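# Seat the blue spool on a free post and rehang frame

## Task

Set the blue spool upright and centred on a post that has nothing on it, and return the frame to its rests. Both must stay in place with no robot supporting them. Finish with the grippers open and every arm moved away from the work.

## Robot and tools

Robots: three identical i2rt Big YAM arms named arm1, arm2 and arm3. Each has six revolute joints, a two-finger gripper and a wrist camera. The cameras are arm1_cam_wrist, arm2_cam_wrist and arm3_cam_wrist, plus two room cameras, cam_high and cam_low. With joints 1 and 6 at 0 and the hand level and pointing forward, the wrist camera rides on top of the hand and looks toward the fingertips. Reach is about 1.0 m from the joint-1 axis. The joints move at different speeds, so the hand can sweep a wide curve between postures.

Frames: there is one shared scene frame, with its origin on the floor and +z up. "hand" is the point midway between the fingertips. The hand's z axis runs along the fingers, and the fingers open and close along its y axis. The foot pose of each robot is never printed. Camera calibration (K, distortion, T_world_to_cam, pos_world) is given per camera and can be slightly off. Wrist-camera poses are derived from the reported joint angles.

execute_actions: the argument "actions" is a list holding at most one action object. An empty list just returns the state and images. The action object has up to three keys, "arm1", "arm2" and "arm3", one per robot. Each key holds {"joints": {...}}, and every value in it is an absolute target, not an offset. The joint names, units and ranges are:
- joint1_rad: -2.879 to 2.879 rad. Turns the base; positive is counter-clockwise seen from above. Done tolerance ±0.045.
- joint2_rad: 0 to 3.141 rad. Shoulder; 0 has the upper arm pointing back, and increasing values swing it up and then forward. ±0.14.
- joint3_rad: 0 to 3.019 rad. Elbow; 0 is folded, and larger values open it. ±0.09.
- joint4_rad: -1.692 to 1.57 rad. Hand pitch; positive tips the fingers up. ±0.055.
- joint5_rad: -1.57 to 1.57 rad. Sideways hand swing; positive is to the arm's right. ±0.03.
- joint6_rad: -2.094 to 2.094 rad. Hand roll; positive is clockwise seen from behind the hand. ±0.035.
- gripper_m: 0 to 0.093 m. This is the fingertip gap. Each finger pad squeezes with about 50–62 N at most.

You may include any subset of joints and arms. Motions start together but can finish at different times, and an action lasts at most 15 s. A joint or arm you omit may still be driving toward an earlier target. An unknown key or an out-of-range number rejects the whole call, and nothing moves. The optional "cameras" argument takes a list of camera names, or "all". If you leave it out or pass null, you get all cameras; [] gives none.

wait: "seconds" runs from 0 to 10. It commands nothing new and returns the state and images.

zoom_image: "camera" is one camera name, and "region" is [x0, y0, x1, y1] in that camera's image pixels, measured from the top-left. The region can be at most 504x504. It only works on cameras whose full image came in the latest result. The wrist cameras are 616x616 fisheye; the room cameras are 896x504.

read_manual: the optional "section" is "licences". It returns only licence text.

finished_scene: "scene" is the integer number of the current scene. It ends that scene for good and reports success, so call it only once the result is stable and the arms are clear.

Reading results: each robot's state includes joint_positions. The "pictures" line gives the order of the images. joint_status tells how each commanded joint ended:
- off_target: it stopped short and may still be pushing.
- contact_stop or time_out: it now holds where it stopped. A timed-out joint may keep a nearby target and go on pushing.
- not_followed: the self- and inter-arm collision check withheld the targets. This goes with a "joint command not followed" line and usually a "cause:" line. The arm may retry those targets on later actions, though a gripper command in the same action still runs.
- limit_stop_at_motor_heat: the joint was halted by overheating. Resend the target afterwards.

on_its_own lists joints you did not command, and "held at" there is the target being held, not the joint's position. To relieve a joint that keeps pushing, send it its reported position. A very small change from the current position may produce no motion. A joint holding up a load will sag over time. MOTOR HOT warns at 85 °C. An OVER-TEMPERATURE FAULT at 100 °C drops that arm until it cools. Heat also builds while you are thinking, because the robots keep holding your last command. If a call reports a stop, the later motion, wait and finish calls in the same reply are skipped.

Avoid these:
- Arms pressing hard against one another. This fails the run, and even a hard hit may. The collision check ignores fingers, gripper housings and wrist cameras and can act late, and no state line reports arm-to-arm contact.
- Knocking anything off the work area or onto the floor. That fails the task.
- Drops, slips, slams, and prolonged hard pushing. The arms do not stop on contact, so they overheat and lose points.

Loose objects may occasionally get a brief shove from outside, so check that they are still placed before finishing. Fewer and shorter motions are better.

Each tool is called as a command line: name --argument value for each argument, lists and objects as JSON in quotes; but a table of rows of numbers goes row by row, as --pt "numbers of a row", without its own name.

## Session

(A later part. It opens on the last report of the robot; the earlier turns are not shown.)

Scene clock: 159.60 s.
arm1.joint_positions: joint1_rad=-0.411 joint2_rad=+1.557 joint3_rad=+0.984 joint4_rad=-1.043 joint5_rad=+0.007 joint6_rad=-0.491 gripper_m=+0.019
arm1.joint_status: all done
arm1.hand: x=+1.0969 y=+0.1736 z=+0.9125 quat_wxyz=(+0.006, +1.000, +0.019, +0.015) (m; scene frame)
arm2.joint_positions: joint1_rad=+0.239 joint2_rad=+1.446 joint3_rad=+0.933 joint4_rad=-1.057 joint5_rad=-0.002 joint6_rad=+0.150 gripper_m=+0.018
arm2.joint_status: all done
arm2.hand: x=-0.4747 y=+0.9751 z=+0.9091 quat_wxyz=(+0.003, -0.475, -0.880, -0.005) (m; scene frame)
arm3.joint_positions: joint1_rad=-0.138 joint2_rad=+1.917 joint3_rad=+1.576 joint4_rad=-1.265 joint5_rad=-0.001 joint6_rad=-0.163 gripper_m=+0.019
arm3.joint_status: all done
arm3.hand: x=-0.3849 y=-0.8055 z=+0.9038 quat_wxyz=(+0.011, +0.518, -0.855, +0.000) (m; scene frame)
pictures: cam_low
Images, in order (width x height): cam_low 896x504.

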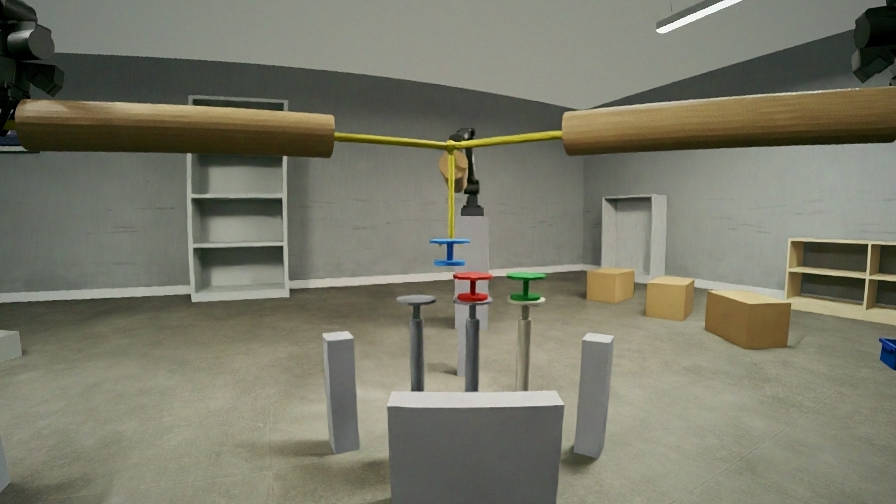

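execute_actions --actions '[{"arm1":{"joints":{"joint1_rad":-0.422,"joint2_rad":1.358,"joint3_rad":0.696,"joint4_rad":-0.87,"joint6_rad":-0.505}},"arm2":{"joints":{"joint1_rad":0.330,"joint2_rad":1.663,"joint3_rad":1.182,"joint4_rad":-1.008,"joint6_rad":0.247}},"arm3":{"joints":{"joint1_rad":-0.280,"joint2_rad":1.99,"joint3_rad":1.697,"joint4_rad":-1.225,"joint6_rad":-0.313}}}]' --cameras '["cam_high","cam_low"]'

zoom_image --camera "cam_low" --region '[375, 230, 465, 320]'

zoom_image --camera "cam_high" --region '[425, 195, 515, 285]'

Scene clock: 168.53 s.
arm1.joint_positions: joint1_rad=-0.419 joint2_rad=+1.399 joint3_rad=+0.682 joint4_rad=-0.897 joint5_rad=+0.007 joint6_rad=-0.499 gripper_m=+0.019
arm1.joint_status: all done
arm1.hand: x=+1.1809 y=+0.1354 z=+0.8729 quat_wxyz=(+0.005, +1.000, +0.019, +0.014) (m; scene frame)
arm2.joint_positions: joint1_rad=+0.325 joint2_rad=+1.702 joint3_rad=+1.135 joint4_rad=-1.003 joint5_rad=-0.004 joint6_rad=+0.237 gripper_m=+0.018
arm2.joint_status: all done
arm2.hand: x=-0.3889 y=+0.9395 z=+0.8729 quat_wxyz=(+0.003, -0.476, -0.880, -0.007) (m; scene frame)
arm3.joint_positions: joint1_rad=-0.290 joint2_rad=+2.018 joint3_rad=+1.630 joint4_rad=-1.212 joint5_rad=+0.000 joint6_rad=-0.314 gripper_m=+0.019
arm3.joint_status: all done
arm3.hand: x=-0.3009 y=-0.8424 z=+0.8653 quat_wxyz=(+0.009, +0.518, -0.856, -0.002) (m; scene frame)
pictures: cam_high, cam_low
Images, in order (width x height): cam_high 896x504, cam_low 896x504.

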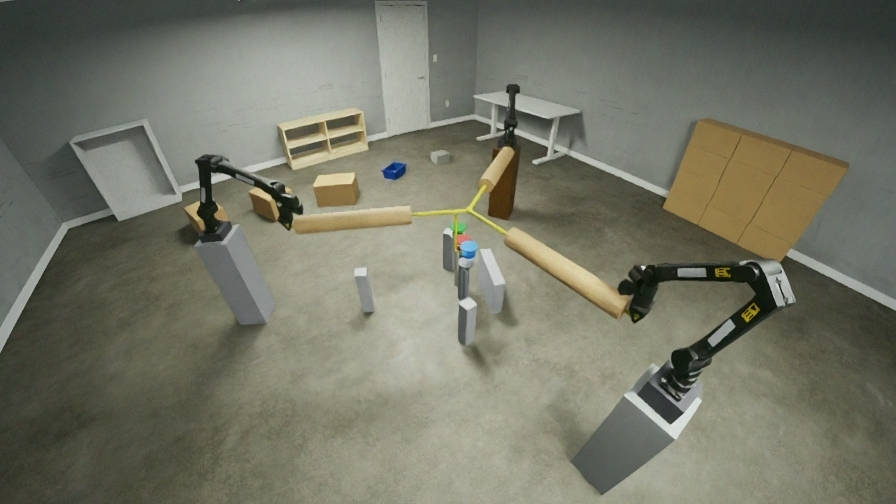

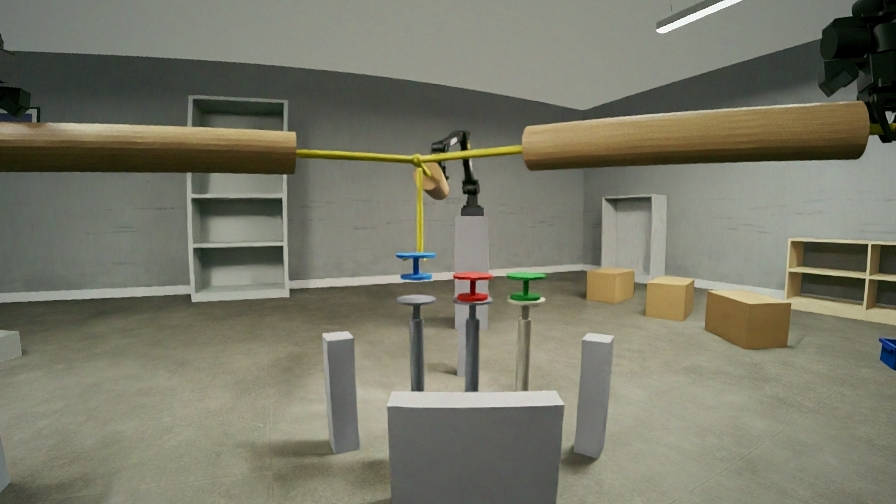

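Region (375, 230, 465, 320) of cam_low's 896x504 image, scaled by 5.600, with more detail than that image has.

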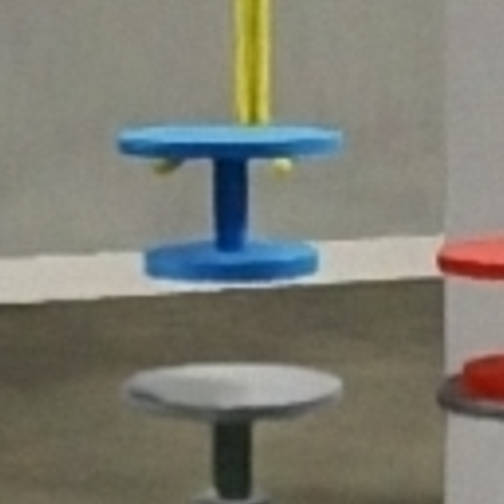

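Region (425, 195, 515, 285) of cam_high's 896x504 image, scaled by 5.600, with more detail than that image has.

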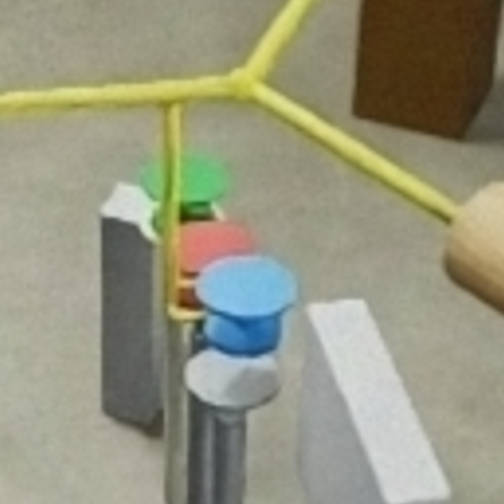

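execute_actions --actions '[{"arm1":{"joints":{"joint1_rad":-0.379,"joint2_rad":1.48,"joint3_rad":0.644,"joint4_rad":-0.714,"joint6_rad":-0.455}},"arm2":{"joints":{"joint1_rad":0.300,"joint2_rad":1.745,"joint3_rad":1.118,"joint4_rad":-0.902,"joint6_rad":0.208}},"arm3":{"joints":{"joint1_rad":-0.293,"joint2_rad":2.012,"joint3_rad":1.578,"joint4_rad":-1.137,"joint6_rad":-0.32}}}]' --cameras '["cam_high","cam_low"]'

zoom_image --camera "cam_low" --region '[375, 230, 465, 320]'

zoom_image --camera "cam_high" --region '[440, 230, 500, 290]'

Scene clock: 179.87 s.
arm1.joint_positions: joint1_rad=-0.388 joint2_rad=+1.506 joint3_rad=+0.637 joint4_rad=-0.738 joint5_rad=+0.004 joint6_rad=-0.468 gripper_m=+0.019
arm1.joint_status: all done
arm1.hand: x=+1.1749 y=+0.1271 z=+0.8296 quat_wxyz=(+0.005, +1.000, +0.019, +0.011) (m; scene frame)
arm2.joint_positions: joint1_rad=+0.305 joint2_rad=+1.781 joint3_rad=+1.104 joint4_rad=-0.902 joint5_rad=-0.004 joint6_rad=+0.216 gripper_m=+0.018
arm2.joint_status: all done
arm2.hand: x=-0.3941 y=+0.9319 z=+0.8283 quat_wxyz=(+0.007, -0.475, -0.880, -0.008) (m; scene frame)
arm3.joint_positions: joint1_rad=-0.291 joint2_rad=+2.037 joint3_rad=+1.564 joint4_rad=-1.136 joint5_rad=+0.004 joint6_rad=-0.314 gripper_m=+0.019
arm3.joint_status: all done
arm3.hand: x=-0.3066 y=-0.8496 z=+0.8317 quat_wxyz=(+0.013, +0.517, -0.856, +0.000) (m; scene frame)
pictures: cam_high, cam_low
Images, in order (width x height): cam_high 896x504, cam_low 896x504.

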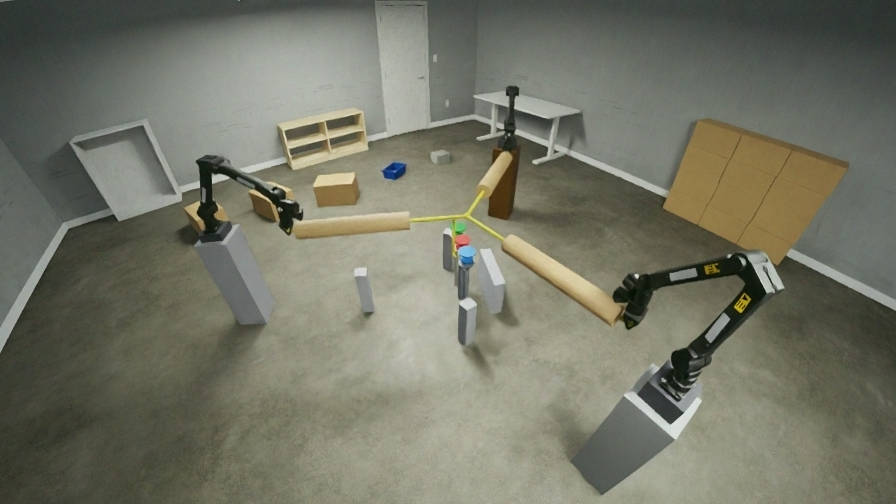

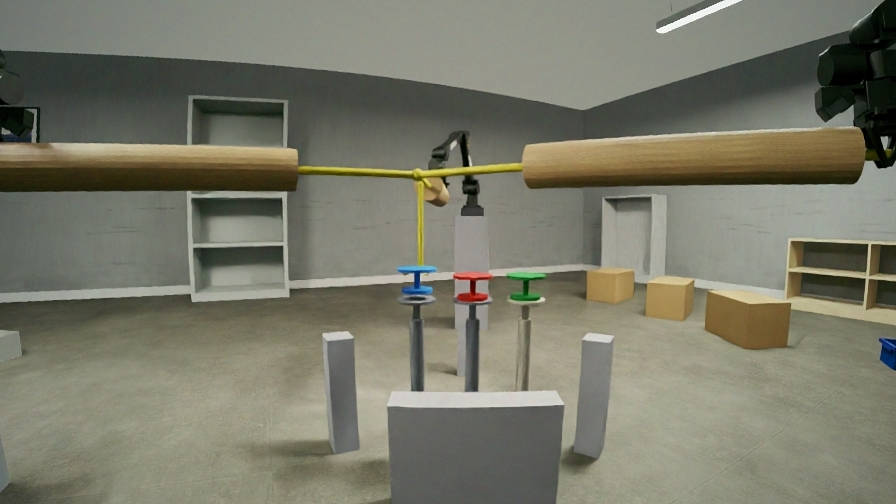

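Region (375, 230, 465, 320) of cam_low's 896x504 image, scaled by 5.600, with more detail than that image has.

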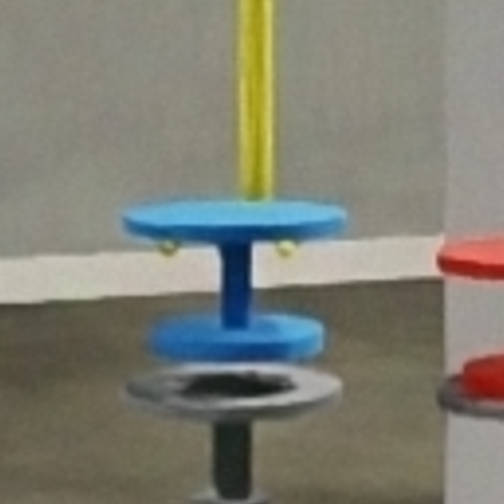

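Region (440, 230, 500, 290) of cam_high's 896x504 image, scaled by 8.400, with more detail than that image has.

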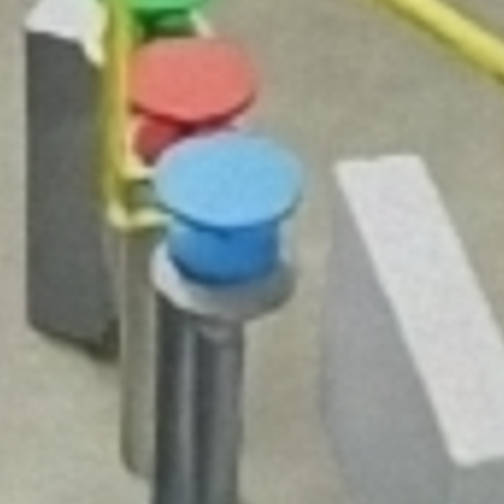

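execute_actions --actions '[{"arm1":{"joints":{"joint1_rad":-0.385,"joint2_rad":1.574,"joint3_rad":0.605,"joint4_rad":-0.578,"joint6_rad":-0.465}},"arm2":{"joints":{"joint1_rad":0.312,"joint2_rad":1.805,"joint3_rad":1.095,"joint4_rad":-0.806,"joint6_rad":0.22}},"arm3":{"joints":{"joint1_rad":-0.30,"joint2_rad":2.059,"joint3_rad":1.544,"joint4_rad":-1.05,"joint6_rad":-0.325}}}]' --cameras '["cam_high","cam_low"]'

zoom_image --camera "cam_low" --region '[375, 230, 465, 320]'

zoom_image --camera "cam_high" --region '[440, 230, 500, 290]'

Scene clock: 186.93 s.
arm1.joint_positions: joint1_rad=-0.388 joint2_rad=+1.595 joint3_rad=+0.601 joint4_rad=-0.605 joint5_rad=+0.004 joint6_rad=-0.468 gripper_m=+0.019
arm1.joint_status: all done
arm1.hand: x=+1.1769 y=+0.1261 z=+0.7957 quat_wxyz=(+0.003, +1.000, +0.019, +0.007) (m; scene frame)
arm2.joint_positions: joint1_rad=+0.308 joint2_rad=+1.836 joint3_rad=+1.082 joint4_rad=-0.814 joint5_rad=-0.005 joint6_rad=+0.217 gripper_m=+0.018
arm2.joint_status: all done
arm2.hand: x=-0.3912 y=+0.9313 z=+0.7976 quat_wxyz=(+0.002, -0.475, -0.880, -0.007) (m; scene frame)
arm3.joint_positions: joint1_rad=-0.295 joint2_rad=+2.085 joint3_rad=+1.532 joint4_rad=-1.050 joint5_rad=+0.004 joint6_rad=-0.318 gripper_m=+0.019
arm3.joint_status: all done
arm3.hand: x=-0.3043 y=-0.8501 z=+0.7936 quat_wxyz=(+0.010, +0.517, -0.856, +0.000) (m; scene frame)
pictures: cam_high, cam_low
Images, in order (width x height): cam_high 896x504, cam_low 896x504.

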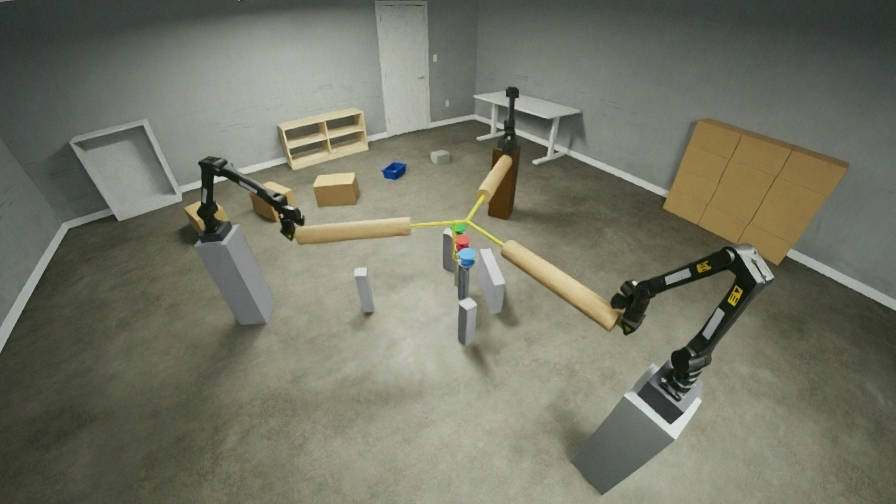

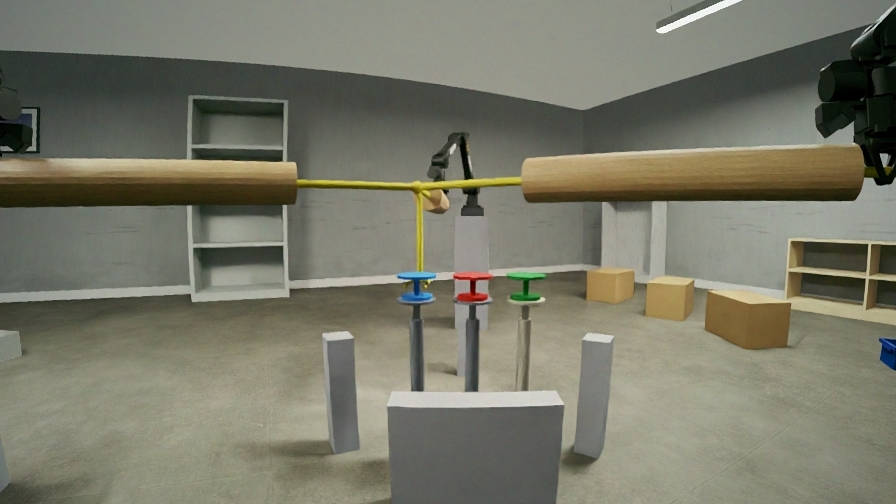

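Region (375, 230, 465, 320) of cam_low's 896x504 image, scaled by 5.600, with more detail than that image has.

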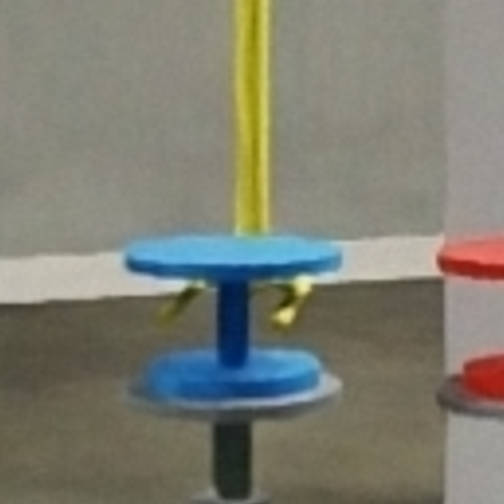

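Region (440, 230, 500, 290) of cam_high's 896x504 image, scaled by 8.400, with more detail than that image has.

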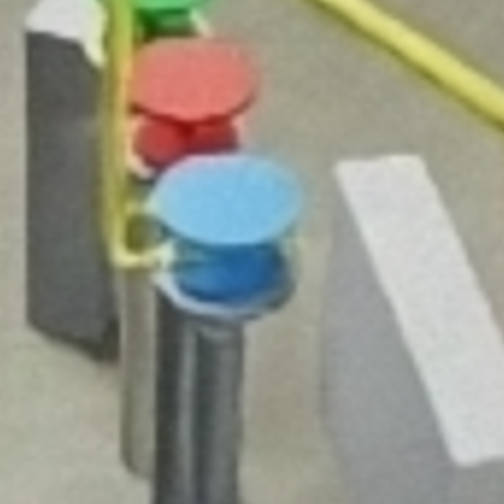

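execute_actions --actions '[{"arm1":{"joints":{"joint1_rad":-0.154,"joint2_rad":1.615,"joint3_rad":0.67,"joint4_rad":-0.58,"joint6_rad":-0.23}},"arm2":{"joints":{"joint1_rad":0.172,"joint2_rad":1.87,"joint3_rad":1.206,"joint4_rad":-0.84,"joint6_rad":0.076}},"arm3":{"joints":{"joint1_rad":-0.343,"joint2_rad":1.915,"joint3_rad":1.302,"joint4_rad":-0.942,"joint6_rad":-0.37}}}]' --cameras '["cam_low"]'

zoom_image --camera "cam_low" --region '[375, 230, 465, 320]'

Scene clock: 198.43 s.
arm1.joint_positions: joint1_rad=-0.160 joint2_rad=+1.625 joint3_rad=+0.627 joint4_rad=-0.595 joint5_rad=+0.000 joint6_rad=-0.243 gripper_m=+0.019
arm1.joint_status: all done
arm1.hand: x=+1.1440 y=+0.0631 z=+0.7925 quat_wxyz=(+0.001, +1.000, +0.021, +0.005) (m; scene frame)
arm2.joint_positions: joint1_rad=+0.166 joint2_rad=+1.896 joint3_rad=+1.162 joint4_rad=-0.829 joint5_rad=-0.004 joint6_rad=+0.073 gripper_m=+0.018
arm2.joint_status: all done
arm2.hand: x=-0.4241 y=+0.8660 z=+0.7921 quat_wxyz=(-0.001, -0.474, -0.880, -0.005) (m; scene frame)
arm3.joint_positions: joint1_rad=-0.345 joint2_rad=+1.952 joint3_rad=+1.292 joint4_rad=-0.947 joint5_rad=+0.004 joint6_rad=-0.371 gripper_m=+0.019
arm3.joint_status: all done
arm3.hand: x=-0.3338 y=-0.9148 z=+0.7889 quat_wxyz=(+0.012, +0.518, -0.855, -0.001) (m; scene frame)
pictures: cam_low
Images, in order (width x height): cam_low 896x504.

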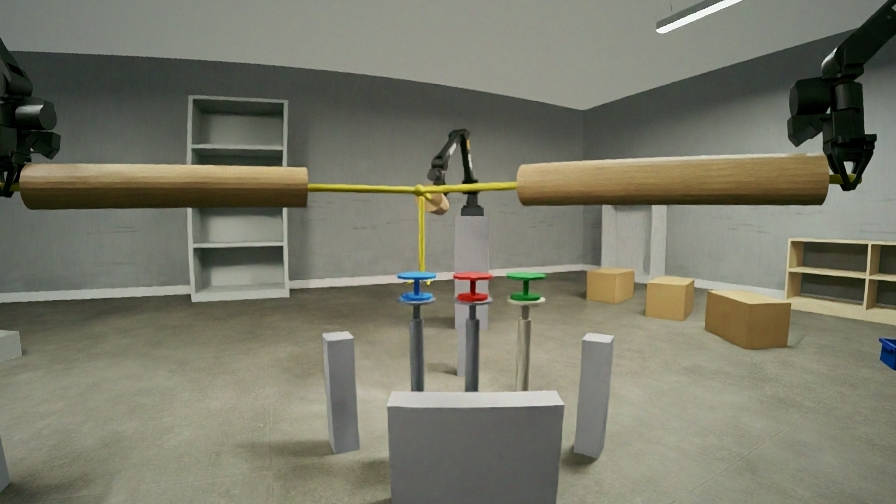

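Region (375, 230, 465, 320) of cam_low's 896x504 image, scaled by 5.600, with more detail than that image has.

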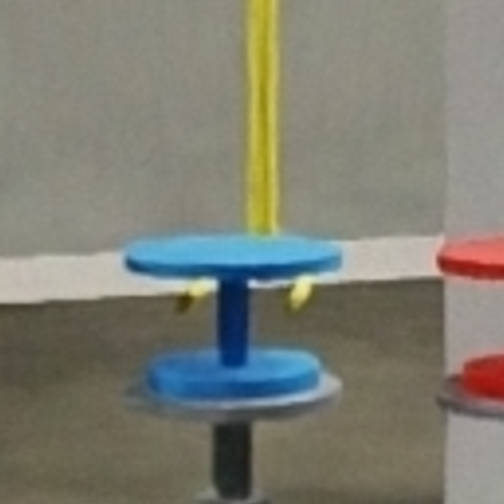

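execute_actions --actions '[{"arm1":{"joints":{"joint1_rad":0.011,"joint2_rad":1.835,"joint3_rad":0.95,"joint4_rad":-0.67,"joint6_rad":-0.066}},"arm2":{"joints":{"joint1_rad":-0.061,"joint2_rad":1.885,"joint3_rad":1.125,"joint4_rad":-0.772,"joint6_rad":-0.155}},"arm3":{"joints":{"joint1_rad":-0.256,"joint2_rad":1.728,"joint3_rad":0.94,"joint4_rad":-0.772,"joint6_rad":-0.278}}}]' --cameras '[]'

execute_actions --actions '[{"arm1":{"joints":{"joint1_rad":0.110,"joint2_rad":2.215,"joint3_rad":1.298,"joint4_rad":-0.615,"joint6_rad":0.032}},"arm2":{"joints":{"joint1_rad":-0.298,"joint2_rad":2.102,"joint3_rad":1.195,"joint4_rad":-0.60,"joint6_rad":-0.392}},"arm3":{"joints":{"joint1_rad":-0.124,"joint2_rad":1.828,"joint3_rad":0.605,"joint4_rad":-0.358,"joint6_rad":-0.148}}}]' --cameras '["cam_high","cam_low"]'

Scene clock: 201.97 s.
arm1.joint_positions: joint1_rad=+0.002 joint2_rad=+1.857 joint3_rad=+0.913 joint4_rad=-0.657 joint5_rad=+0.000 joint6_rad=-0.080 gripper_m=+0.019
arm1.joint_status: all done
arm1.hand: x=+1.0389 y=+0.0170 z=+0.7753 quat_wxyz=(+0.000, +1.000, +0.020, +0.009) (m; scene frame)
arm2.joint_positions: joint1_rad=-0.068 joint2_rad=+1.906 joint3_rad=+1.111 joint4_rad=-0.770 joint5_rad=-0.002 joint6_rad=-0.162 gripper_m=+0.018
arm2.joint_status: all done
arm2.hand: x=-0.5284 y=+0.8189 z=+0.7728 quat_wxyz=(+0.001, -0.474, -0.881, -0.004) (m; scene frame)
arm3.joint_positions: joint1_rad=-0.259 joint2_rad=+1.764 joint3_rad=+0.932 joint4_rad=-0.771 joint5_rad=+0.003 joint6_rad=-0.283 gripper_m=+0.019
arm3.joint_status: all done
arm3.hand: x=-0.4397 y=-0.9600 z=+0.7718 quat_wxyz=(+0.010, +0.518, -0.856, +0.000) (m; scene frame)
pictures: none
No camera images: the call's "cameras" was empty. Leave "cameras" out to get every camera's image.

Scene clock: 203.13 s.
arm1.joint_positions: joint1_rad=+0.108 joint2_rad=+2.240 joint3_rad=+1.262 joint4_rad=-0.614 joint5_rad=-0.001 joint6_rad=+0.027 gripper_m=+0.019
arm1.joint_status: all done
arm1.hand: x=+0.9307 y=-0.0340 z=+0.6796 quat_wxyz=(-0.001, +1.000, +0.020, +0.004) (m; scene frame)
arm2.joint_positions: joint1_rad=-0.307 joint2_rad=+2.141 joint3_rad=+1.170 joint4_rad=-0.593 joint5_rad=+0.003 joint6_rad=-0.400 gripper_m=+0.018
arm2.joint_status: all done
arm2.hand: x=-0.6348 y=+0.7654 z=+0.6766 quat_wxyz=(+0.003, -0.474, -0.881, -0.002) (m; scene frame)
arm3.joint_positions: joint1_rad=-0.123 joint2_rad=+1.841 joint3_rad=+0.600 joint4_rad=-0.378 joint5_rad=+0.001 joint6_rad=-0.151 gripper_m=+0.019
arm3.joint_status: all done
arm3.hand: x=-0.5470 y=-1.0113 z=+0.6802 quat_wxyz=(+0.016, +0.519, -0.855, +0.004) (m; scene frame)
pictures: cam_high, cam_low
Images, in order (width x height): cam_high 896x504, cam_low 896x504.

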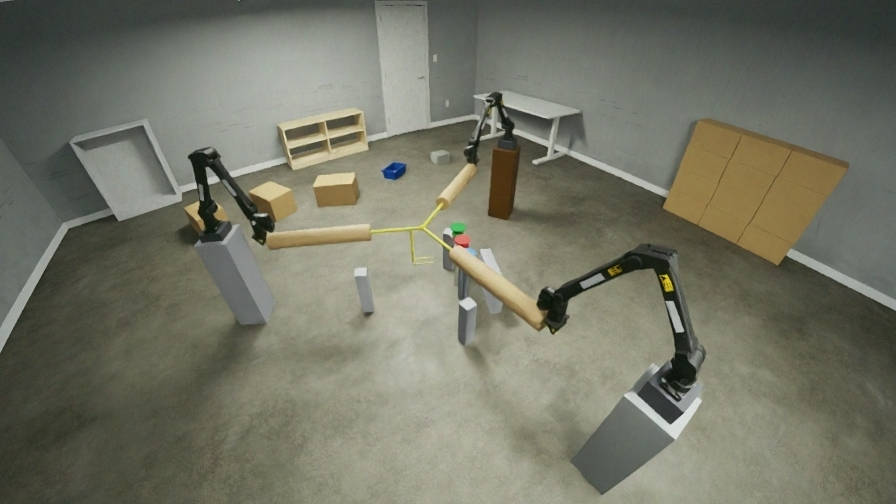

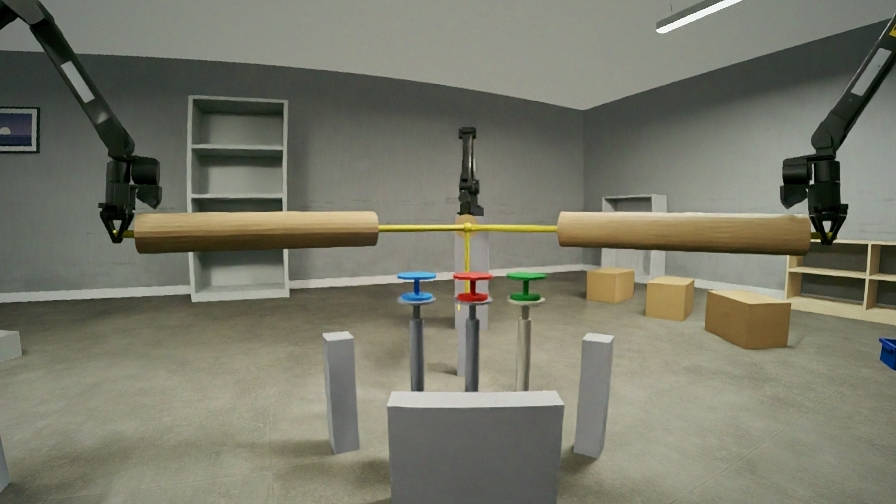

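execute_actions --actions '[{"arm1":{"joints":{"joint1_rad":0.104,"joint2_rad":2.464,"joint3_rad":1.375,"joint4_rad":-0.452,"joint6_rad":0.02}},"arm2":{"joints":{"joint2_rad":2.352,"joint3_rad":1.255,"joint4_rad":-0.414}},"arm3":{"joints":{"joint2_rad":2.214,"joint3_rad":0.685,"joint4_rad":-0.03,"joint6_rad":-0.153}}}]' --cameras '[]'

Scene clock: 205.67 s.
arm1.joint_positions: joint1_rad=+0.108 joint2_rad=+2.499 joint3_rad=+1.345 joint4_rad=-0.447 joint5_rad=+0.000 joint6_rad=+0.026 gripper_m=+0.019
arm1.joint_status: all done
arm1.hand: x=+0.9349 y=-0.0330 z=+0.5647 quat_wxyz=(-0.002, +1.000, +0.020, +0.009) (m; scene frame)
arm2.joint_positions: joint1_rad=-0.297 joint2_rad=+2.394 joint3_rad=+1.234 joint4_rad=-0.408 joint5_rad=+0.000 joint6_rad=-0.389 gripper_m=+0.018
arm2.joint_status: all done
arm2.hand: x=-0.6298 y=+0.7694 z=+0.5672 quat_wxyz=(+0.003, -0.474, -0.881, -0.004) (m; scene frame)
arm3.joint_positions: joint1_rad=-0.123 joint2_rad=+2.234 joint3_rad=+0.675 joint4_rad=-0.052 joint5_rad=+0.001 joint6_rad=-0.151 gripper_m=+0.019
arm3.joint_status: all done
arm3.hand: x=-0.5452 y=-1.0077 z=+0.5692 quat_wxyz=(+0.013, +0.519, -0.855, +0.002) (m; scene frame)
pictures: none
No camera images: the call's "cameras" was empty. Leave "cameras" out to get every camera's image.

execute_actions --actions '[{"arm1":{"joints":{"joint2_rad":2.745,"joint3_rad":1.562,"joint4_rad":-0.357}},"arm2":{"joints":{"joint1_rad":-0.303,"joint2_rad":2.642,"joint3_rad":1.425,"joint4_rad":-0.29}},"arm3":{"joints":{"joint2_rad":2.596,"joint3_rad":0.857,"joint4_rad":0.18}}}]' --cameras '["cam_high","cam_low"]'

Scene clock: 209.47 s.
arm1.joint_positions: joint1_rad=+0.107 joint2_rad=+2.783 joint3_rad=+1.534 joint4_rad=-0.356 joint5_rad=+0.002 joint6_rad=+0.026 gripper_m=+0.019
arm1.joint_status: all done
arm1.hand: x=+0.9331 y=-0.0321 z=+0.4487 quat_wxyz=(-0.003, +1.000, +0.020, +0.010) (m; scene frame)
arm2.joint_positions: joint1_rad=-0.301 joint2_rad=+2.685 joint3_rad=+1.405 joint4_rad=-0.289 joint5_rad=+0.000 joint6_rad=-0.393 gripper_m=+0.018
arm2.joint_status: all done
arm2.hand: x=-0.6317 y=+0.7679 z=+0.4498 quat_wxyz=(+0.003, -0.474, -0.880, -0.005) (m; scene frame)
arm3.joint_positions: joint1_rad=-0.123 joint2_rad=+2.616 joint3_rad=+0.853 joint4_rad=+0.154 joint5_rad=+0.002 joint6_rad=-0.151 gripper_m=+0.019
arm3.joint_status: all done
arm3.hand: x=-0.5458 y=-1.0076 z=+0.4508 quat_wxyz=(+0.012, +0.519, -0.855, +0.003) (m; scene frame)
pictures: cam_high, cam_low
Images, in order (width x height): cam_high 896x504, cam_low 896x504.

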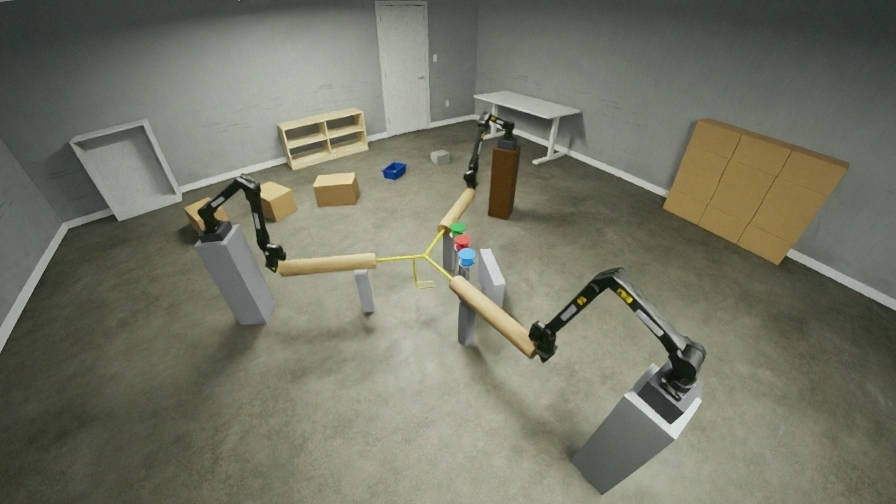

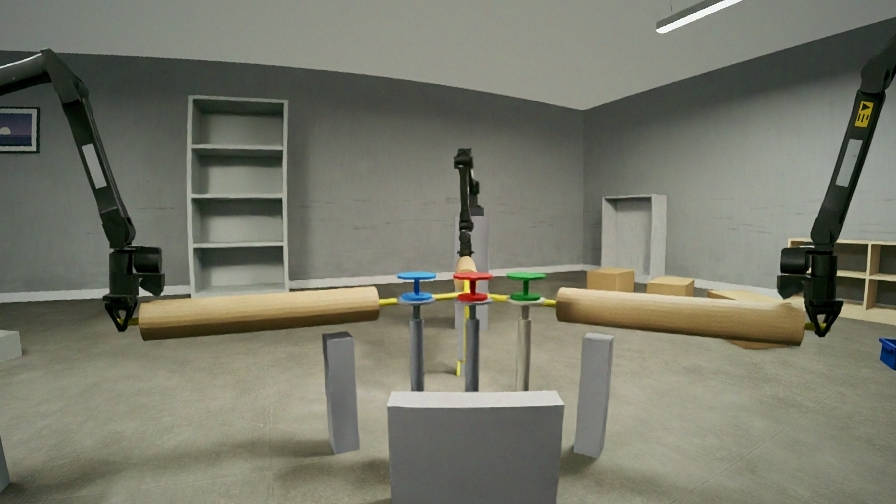

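execute_actions --actions '[{"arm1":{"joints":{"joint2_rad":2.852,"joint3_rad":1.638,"joint4_rad":-0.333}},"arm2":{"joints":{"joint2_rad":2.752,"joint3_rad":1.494,"joint4_rad":-0.262}},"arm3":{"joints":{"joint2_rad":2.715,"joint3_rad":0.93,"joint4_rad":0.215}}}]' --cameras '["cam_high","cam_low"]'

zoom_image --camera "cam_low" --region '[300, 280, 640, 380]'

Scene clock: 211.97 s.
arm1.joint_positions: joint1_rad=+0.107 joint2_rad=+2.871 joint3_rad=+1.609 joint4_rad=-0.339 joint5_rad=+0.001 joint6_rad=+0.026 gripper_m=+0.019
arm1.joint_status: all done
arm1.hand: x=+0.9321 y=-0.0321 z=+0.4134 quat_wxyz=(-0.002, +1.000, +0.020, +0.009) (m; scene frame)
arm2.joint_positions: joint1_rad=-0.304 joint2_rad=+2.778 joint3_rad=+1.477 joint4_rad=-0.266 joint5_rad=-0.002 joint6_rad=-0.393 gripper_m=+0.018
arm2.joint_status: all done
arm2.hand: x=-0.6327 y=+0.7673 z=+0.4126 quat_wxyz=(+0.002, -0.475, -0.880, -0.004) (m; scene frame)
arm3.joint_positions: joint1_rad=-0.123 joint2_rad=+2.728 joint3_rad=+0.926 joint4_rad=+0.196 joint5_rad=+0.002 joint6_rad=-0.151 gripper_m=+0.019
arm3.joint_status: all done
arm3.hand: x=-0.5463 y=-1.0077 z=+0.4127 quat_wxyz=(+0.010, +0.519, -0.855, +0.002) (m; scene frame)
pictures: cam_high, cam_low
Images, in order (width x height): cam_high 896x504, cam_low 896x504.

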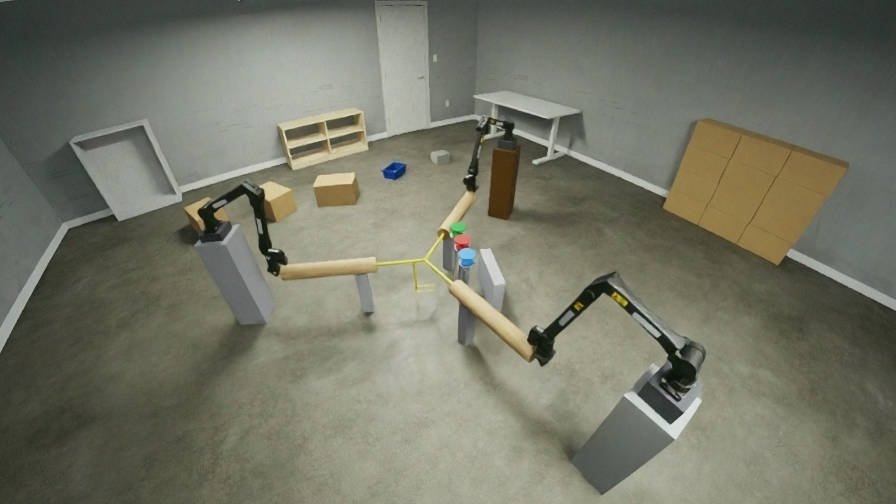

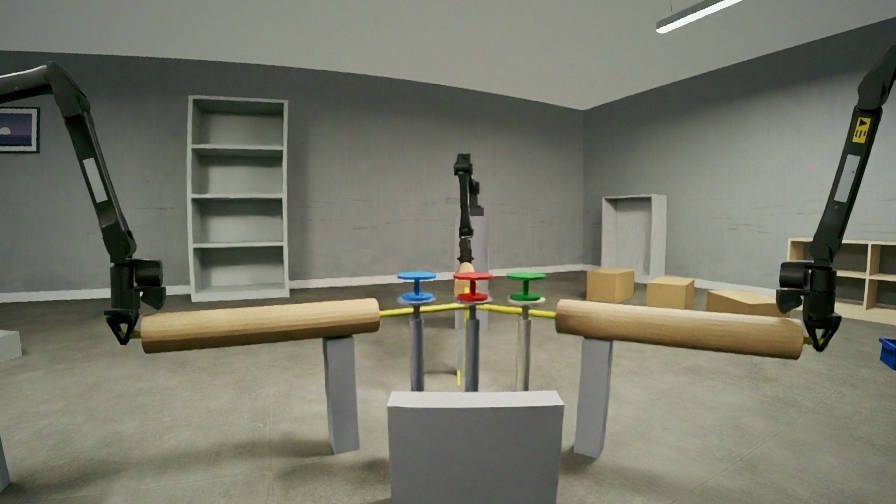

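Region (300, 280, 640, 380) of cam_low's 896x504 image, scaled by 1.482, with more detail than that image has; it fills the top 148 rows of this view, and the rest is white.

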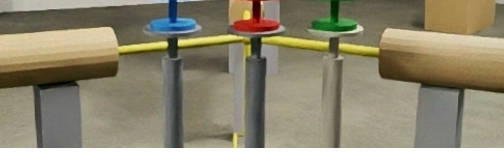

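Seated. Release.

execute_actions --actions '[{"arm1":{"joints":{"joint2_rad":2.865,"joint3_rad":1.615,"gripper_m":0.07}},"arm2":{"joints":{"joint2_rad":2.772,"joint3_rad":1.48,"gripper_m":0.07}},"arm3":{"joints":{"joint2_rad":2.725,"joint3_rad":0.926,"joint4_rad":0.198,"gripper_m":0.07}}}]' --cameras '[]'

execute_actions --actions '[{"arm1":{"joints":{"joint2_rad":2.45,"joint3_rad":1.30,"joint4_rad":-0.47}},"arm2":{"joints":{"joint2_rad":2.35,"joint3_rad":1.19,"joint4_rad":-0.42}},"arm3":{"joints":{"joint2_rad":2.22,"joint3_rad":0.66,"joint4_rad":-0.04}}}]' --cameras '["cam_high","cam_low"]'

Scene clock: 214.60 s.
arm1.joint_positions: joint1_rad=+0.107 joint2_rad=+2.871 joint3_rad=+1.609 joint4_rad=-0.339 joint5_rad=+0.001 joint6_rad=+0.026 gripper_m=+0.070
arm1.joint_status: all done
arm1.hand: x=+0.9321 y=-0.0321 z=+0.4134 quat_wxyz=(-0.002, +1.000, +0.020, +0.009) (m; scene frame)
arm2.joint_positions: joint1_rad=-0.304 joint2_rad=+2.778 joint3_rad=+1.477 joint4_rad=-0.266 joint5_rad=-0.002 joint6_rad=-0.393 gripper_m=+0.070
arm2.joint_status: all done
arm2.hand: x=-0.6327 y=+0.7673 z=+0.4126 quat_wxyz=(+0.002, -0.475, -0.880, -0.004) (m; scene frame)
arm3.joint_positions: joint1_rad=-0.123 joint2_rad=+2.729 joint3_rad=+0.927 joint4_rad=+0.196 joint5_rad=+0.002 joint6_rad=-0.151 gripper_m=+0.070
arm3.joint_status: all done
arm3.hand: x=-0.5464 y=-1.0078 z=+0.4124 quat_wxyz=(+0.010, +0.519, -0.855, +0.002) (m; scene frame)
pictures: none
No camera images: the call's "cameras" was empty. Leave "cameras" out to get every camera's image.

Scene clock: 216.00 s.
arm1.joint_positions: joint1_rad=+0.107 joint2_rad=+2.439 joint3_rad=+1.305 joint4_rad=-0.460 joint5_rad=+0.001 joint6_rad=+0.026 gripper_m=+0.070
arm1.joint_status: all done
arm1.hand: x=+0.9370 y=-0.0323 z=+0.5885 quat_wxyz=(-0.002, +1.000, +0.020, +0.005) (m; scene frame)
arm2.joint_positions: joint1_rad=-0.304 joint2_rad=+2.347 joint3_rad=+1.193 joint4_rad=-0.417 joint5_rad=-0.002 joint6_rad=-0.393 gripper_m=+0.070
arm2.joint_status: all done
arm2.hand: x=-0.6346 y=+0.7775 z=+0.5831 quat_wxyz=(+0.003, -0.475, -0.880, -0.006) (m; scene frame)
arm3.joint_positions: joint1_rad=-0.123 joint2_rad=+2.212 joint3_rad=+0.663 joint4_rad=-0.036 joint5_rad=+0.002 joint6_rad=-0.151 gripper_m=+0.070
arm3.joint_status: all done
arm3.hand: x=-0.5420 y=-1.0037 z=+0.5755 quat_wxyz=(+0.000, +0.519, -0.855, -0.002) (m; scene frame)
pictures: cam_high, cam_low
Images, in order (width x height): cam_high 896x504, cam_low 896x504.

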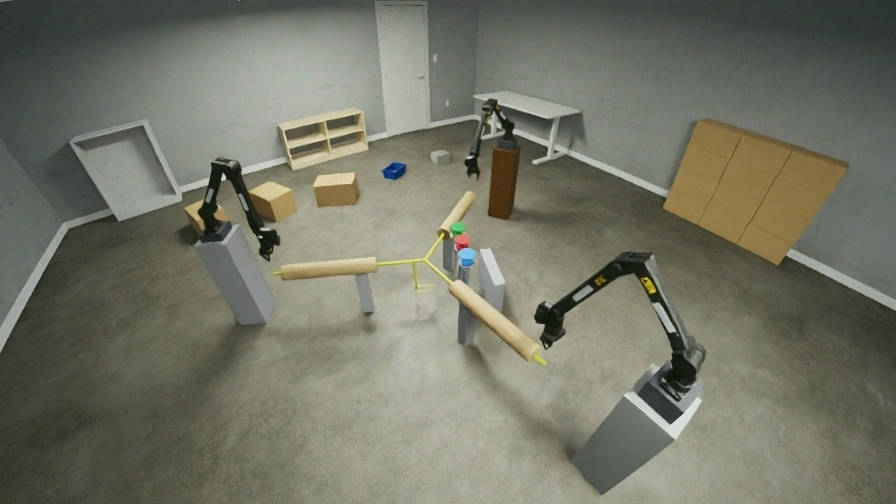

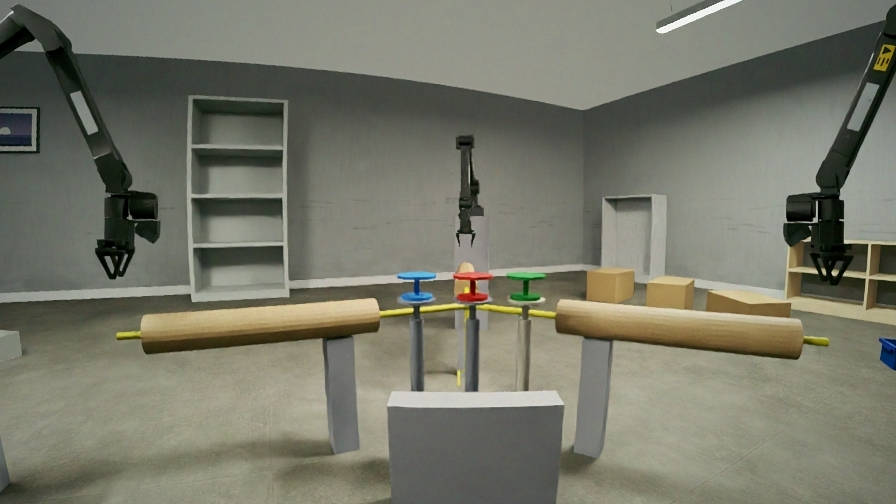

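execute_actions --actions '[{"arm1":{"joints":{"joint2_rad":2.1,"joint3_rad":1.15}},"arm2":{"joints":{"joint2_rad":2.0,"joint3_rad":1.05}},"arm3":{"joints":{"joint2_rad":1.8,"joint4_rad":-0.36}}}]' --cameras '["cam_high","cam_low"]'

zoom_image --camera "cam_low" --region '[375, 230, 465, 320]'

zoom_image --camera "cam_high" --region '[440, 230, 500, 290]'

Scene clock: 219.73 s.
arm1.joint_positions: joint1_rad=+0.107 joint2_rad=+2.089 joint3_rad=+1.137 joint4_rad=-0.465 joint5_rad=+0.001 joint6_rad=+0.026 gripper_m=+0.070
arm1.joint_status: all done
arm1.hand: x=+0.9220 y=-0.0337 z=+0.7287 quat_wxyz=(+0.002, +0.996, +0.020, -0.083) (m; scene frame)
arm2.joint_positions: joint1_rad=-0.304 joint2_rad=+1.998 joint3_rad=+1.040 joint4_rad=-0.422 joint5_rad=-0.002 joint6_rad=-0.393 gripper_m=+0.070
arm2.joint_status: all done
arm2.hand: x=-0.6311 y=+0.7589 z=+0.7184 quat_wxyz=(-0.057, -0.473, -0.876, +0.069) (m; scene frame)
arm3.joint_positions: joint1_rad=-0.123 joint2_rad=+1.792 joint3_rad=+0.659 joint4_rad=-0.353 joint5_rad=+0.002 joint6_rad=-0.151 gripper_m=+0.070
arm3.joint_status: all done
arm3.hand: x=-0.5155 y=-0.9687 z=+0.7047 quat_wxyz=(-0.045, +0.518, -0.854, -0.021) (m; scene frame)
pictures: cam_high, cam_low
Images, in order (width x height): cam_high 896x504, cam_low 896x504.

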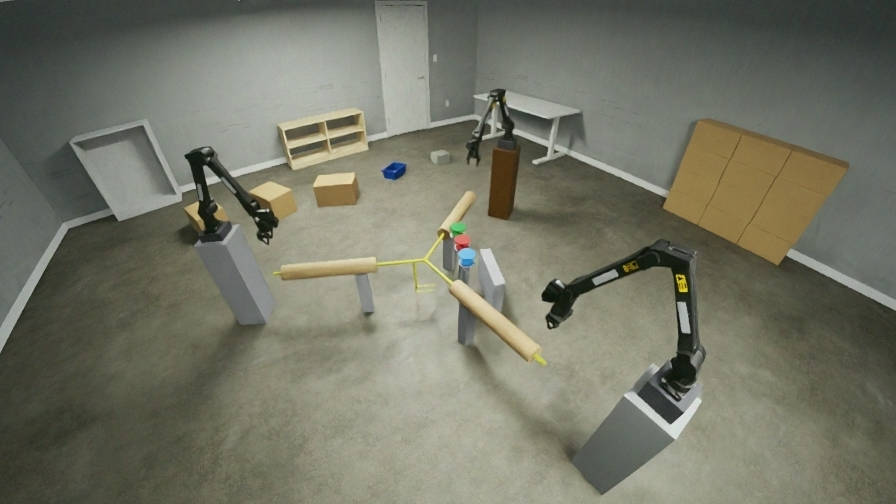

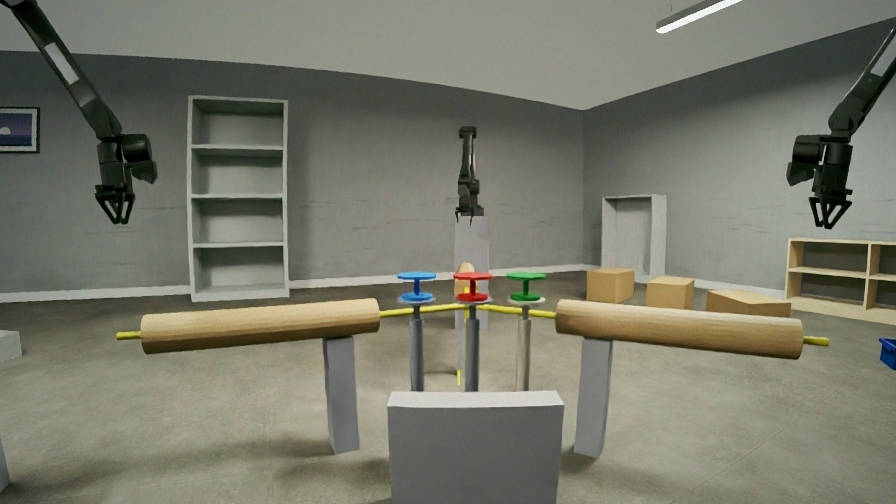

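Region (375, 230, 465, 320) of cam_low's 896x504 image, scaled by 5.600, with more detail than that image has.

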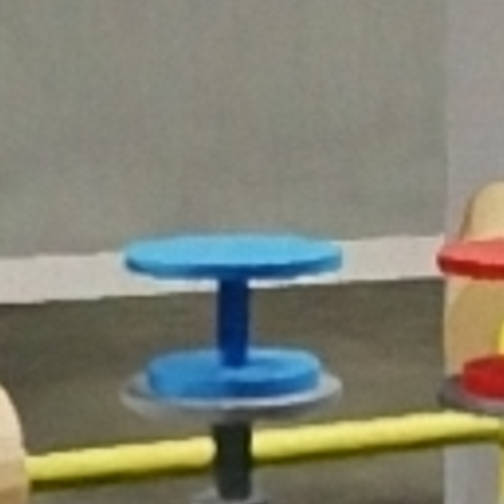

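Region (440, 230, 500, 290) of cam_high's 896x504 image, scaled by 8.400, with more detail than that image has.

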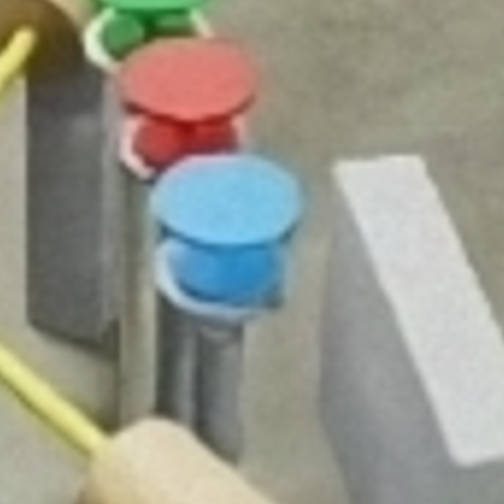

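finished_scene --scene 2

The scene is finished: the task was done.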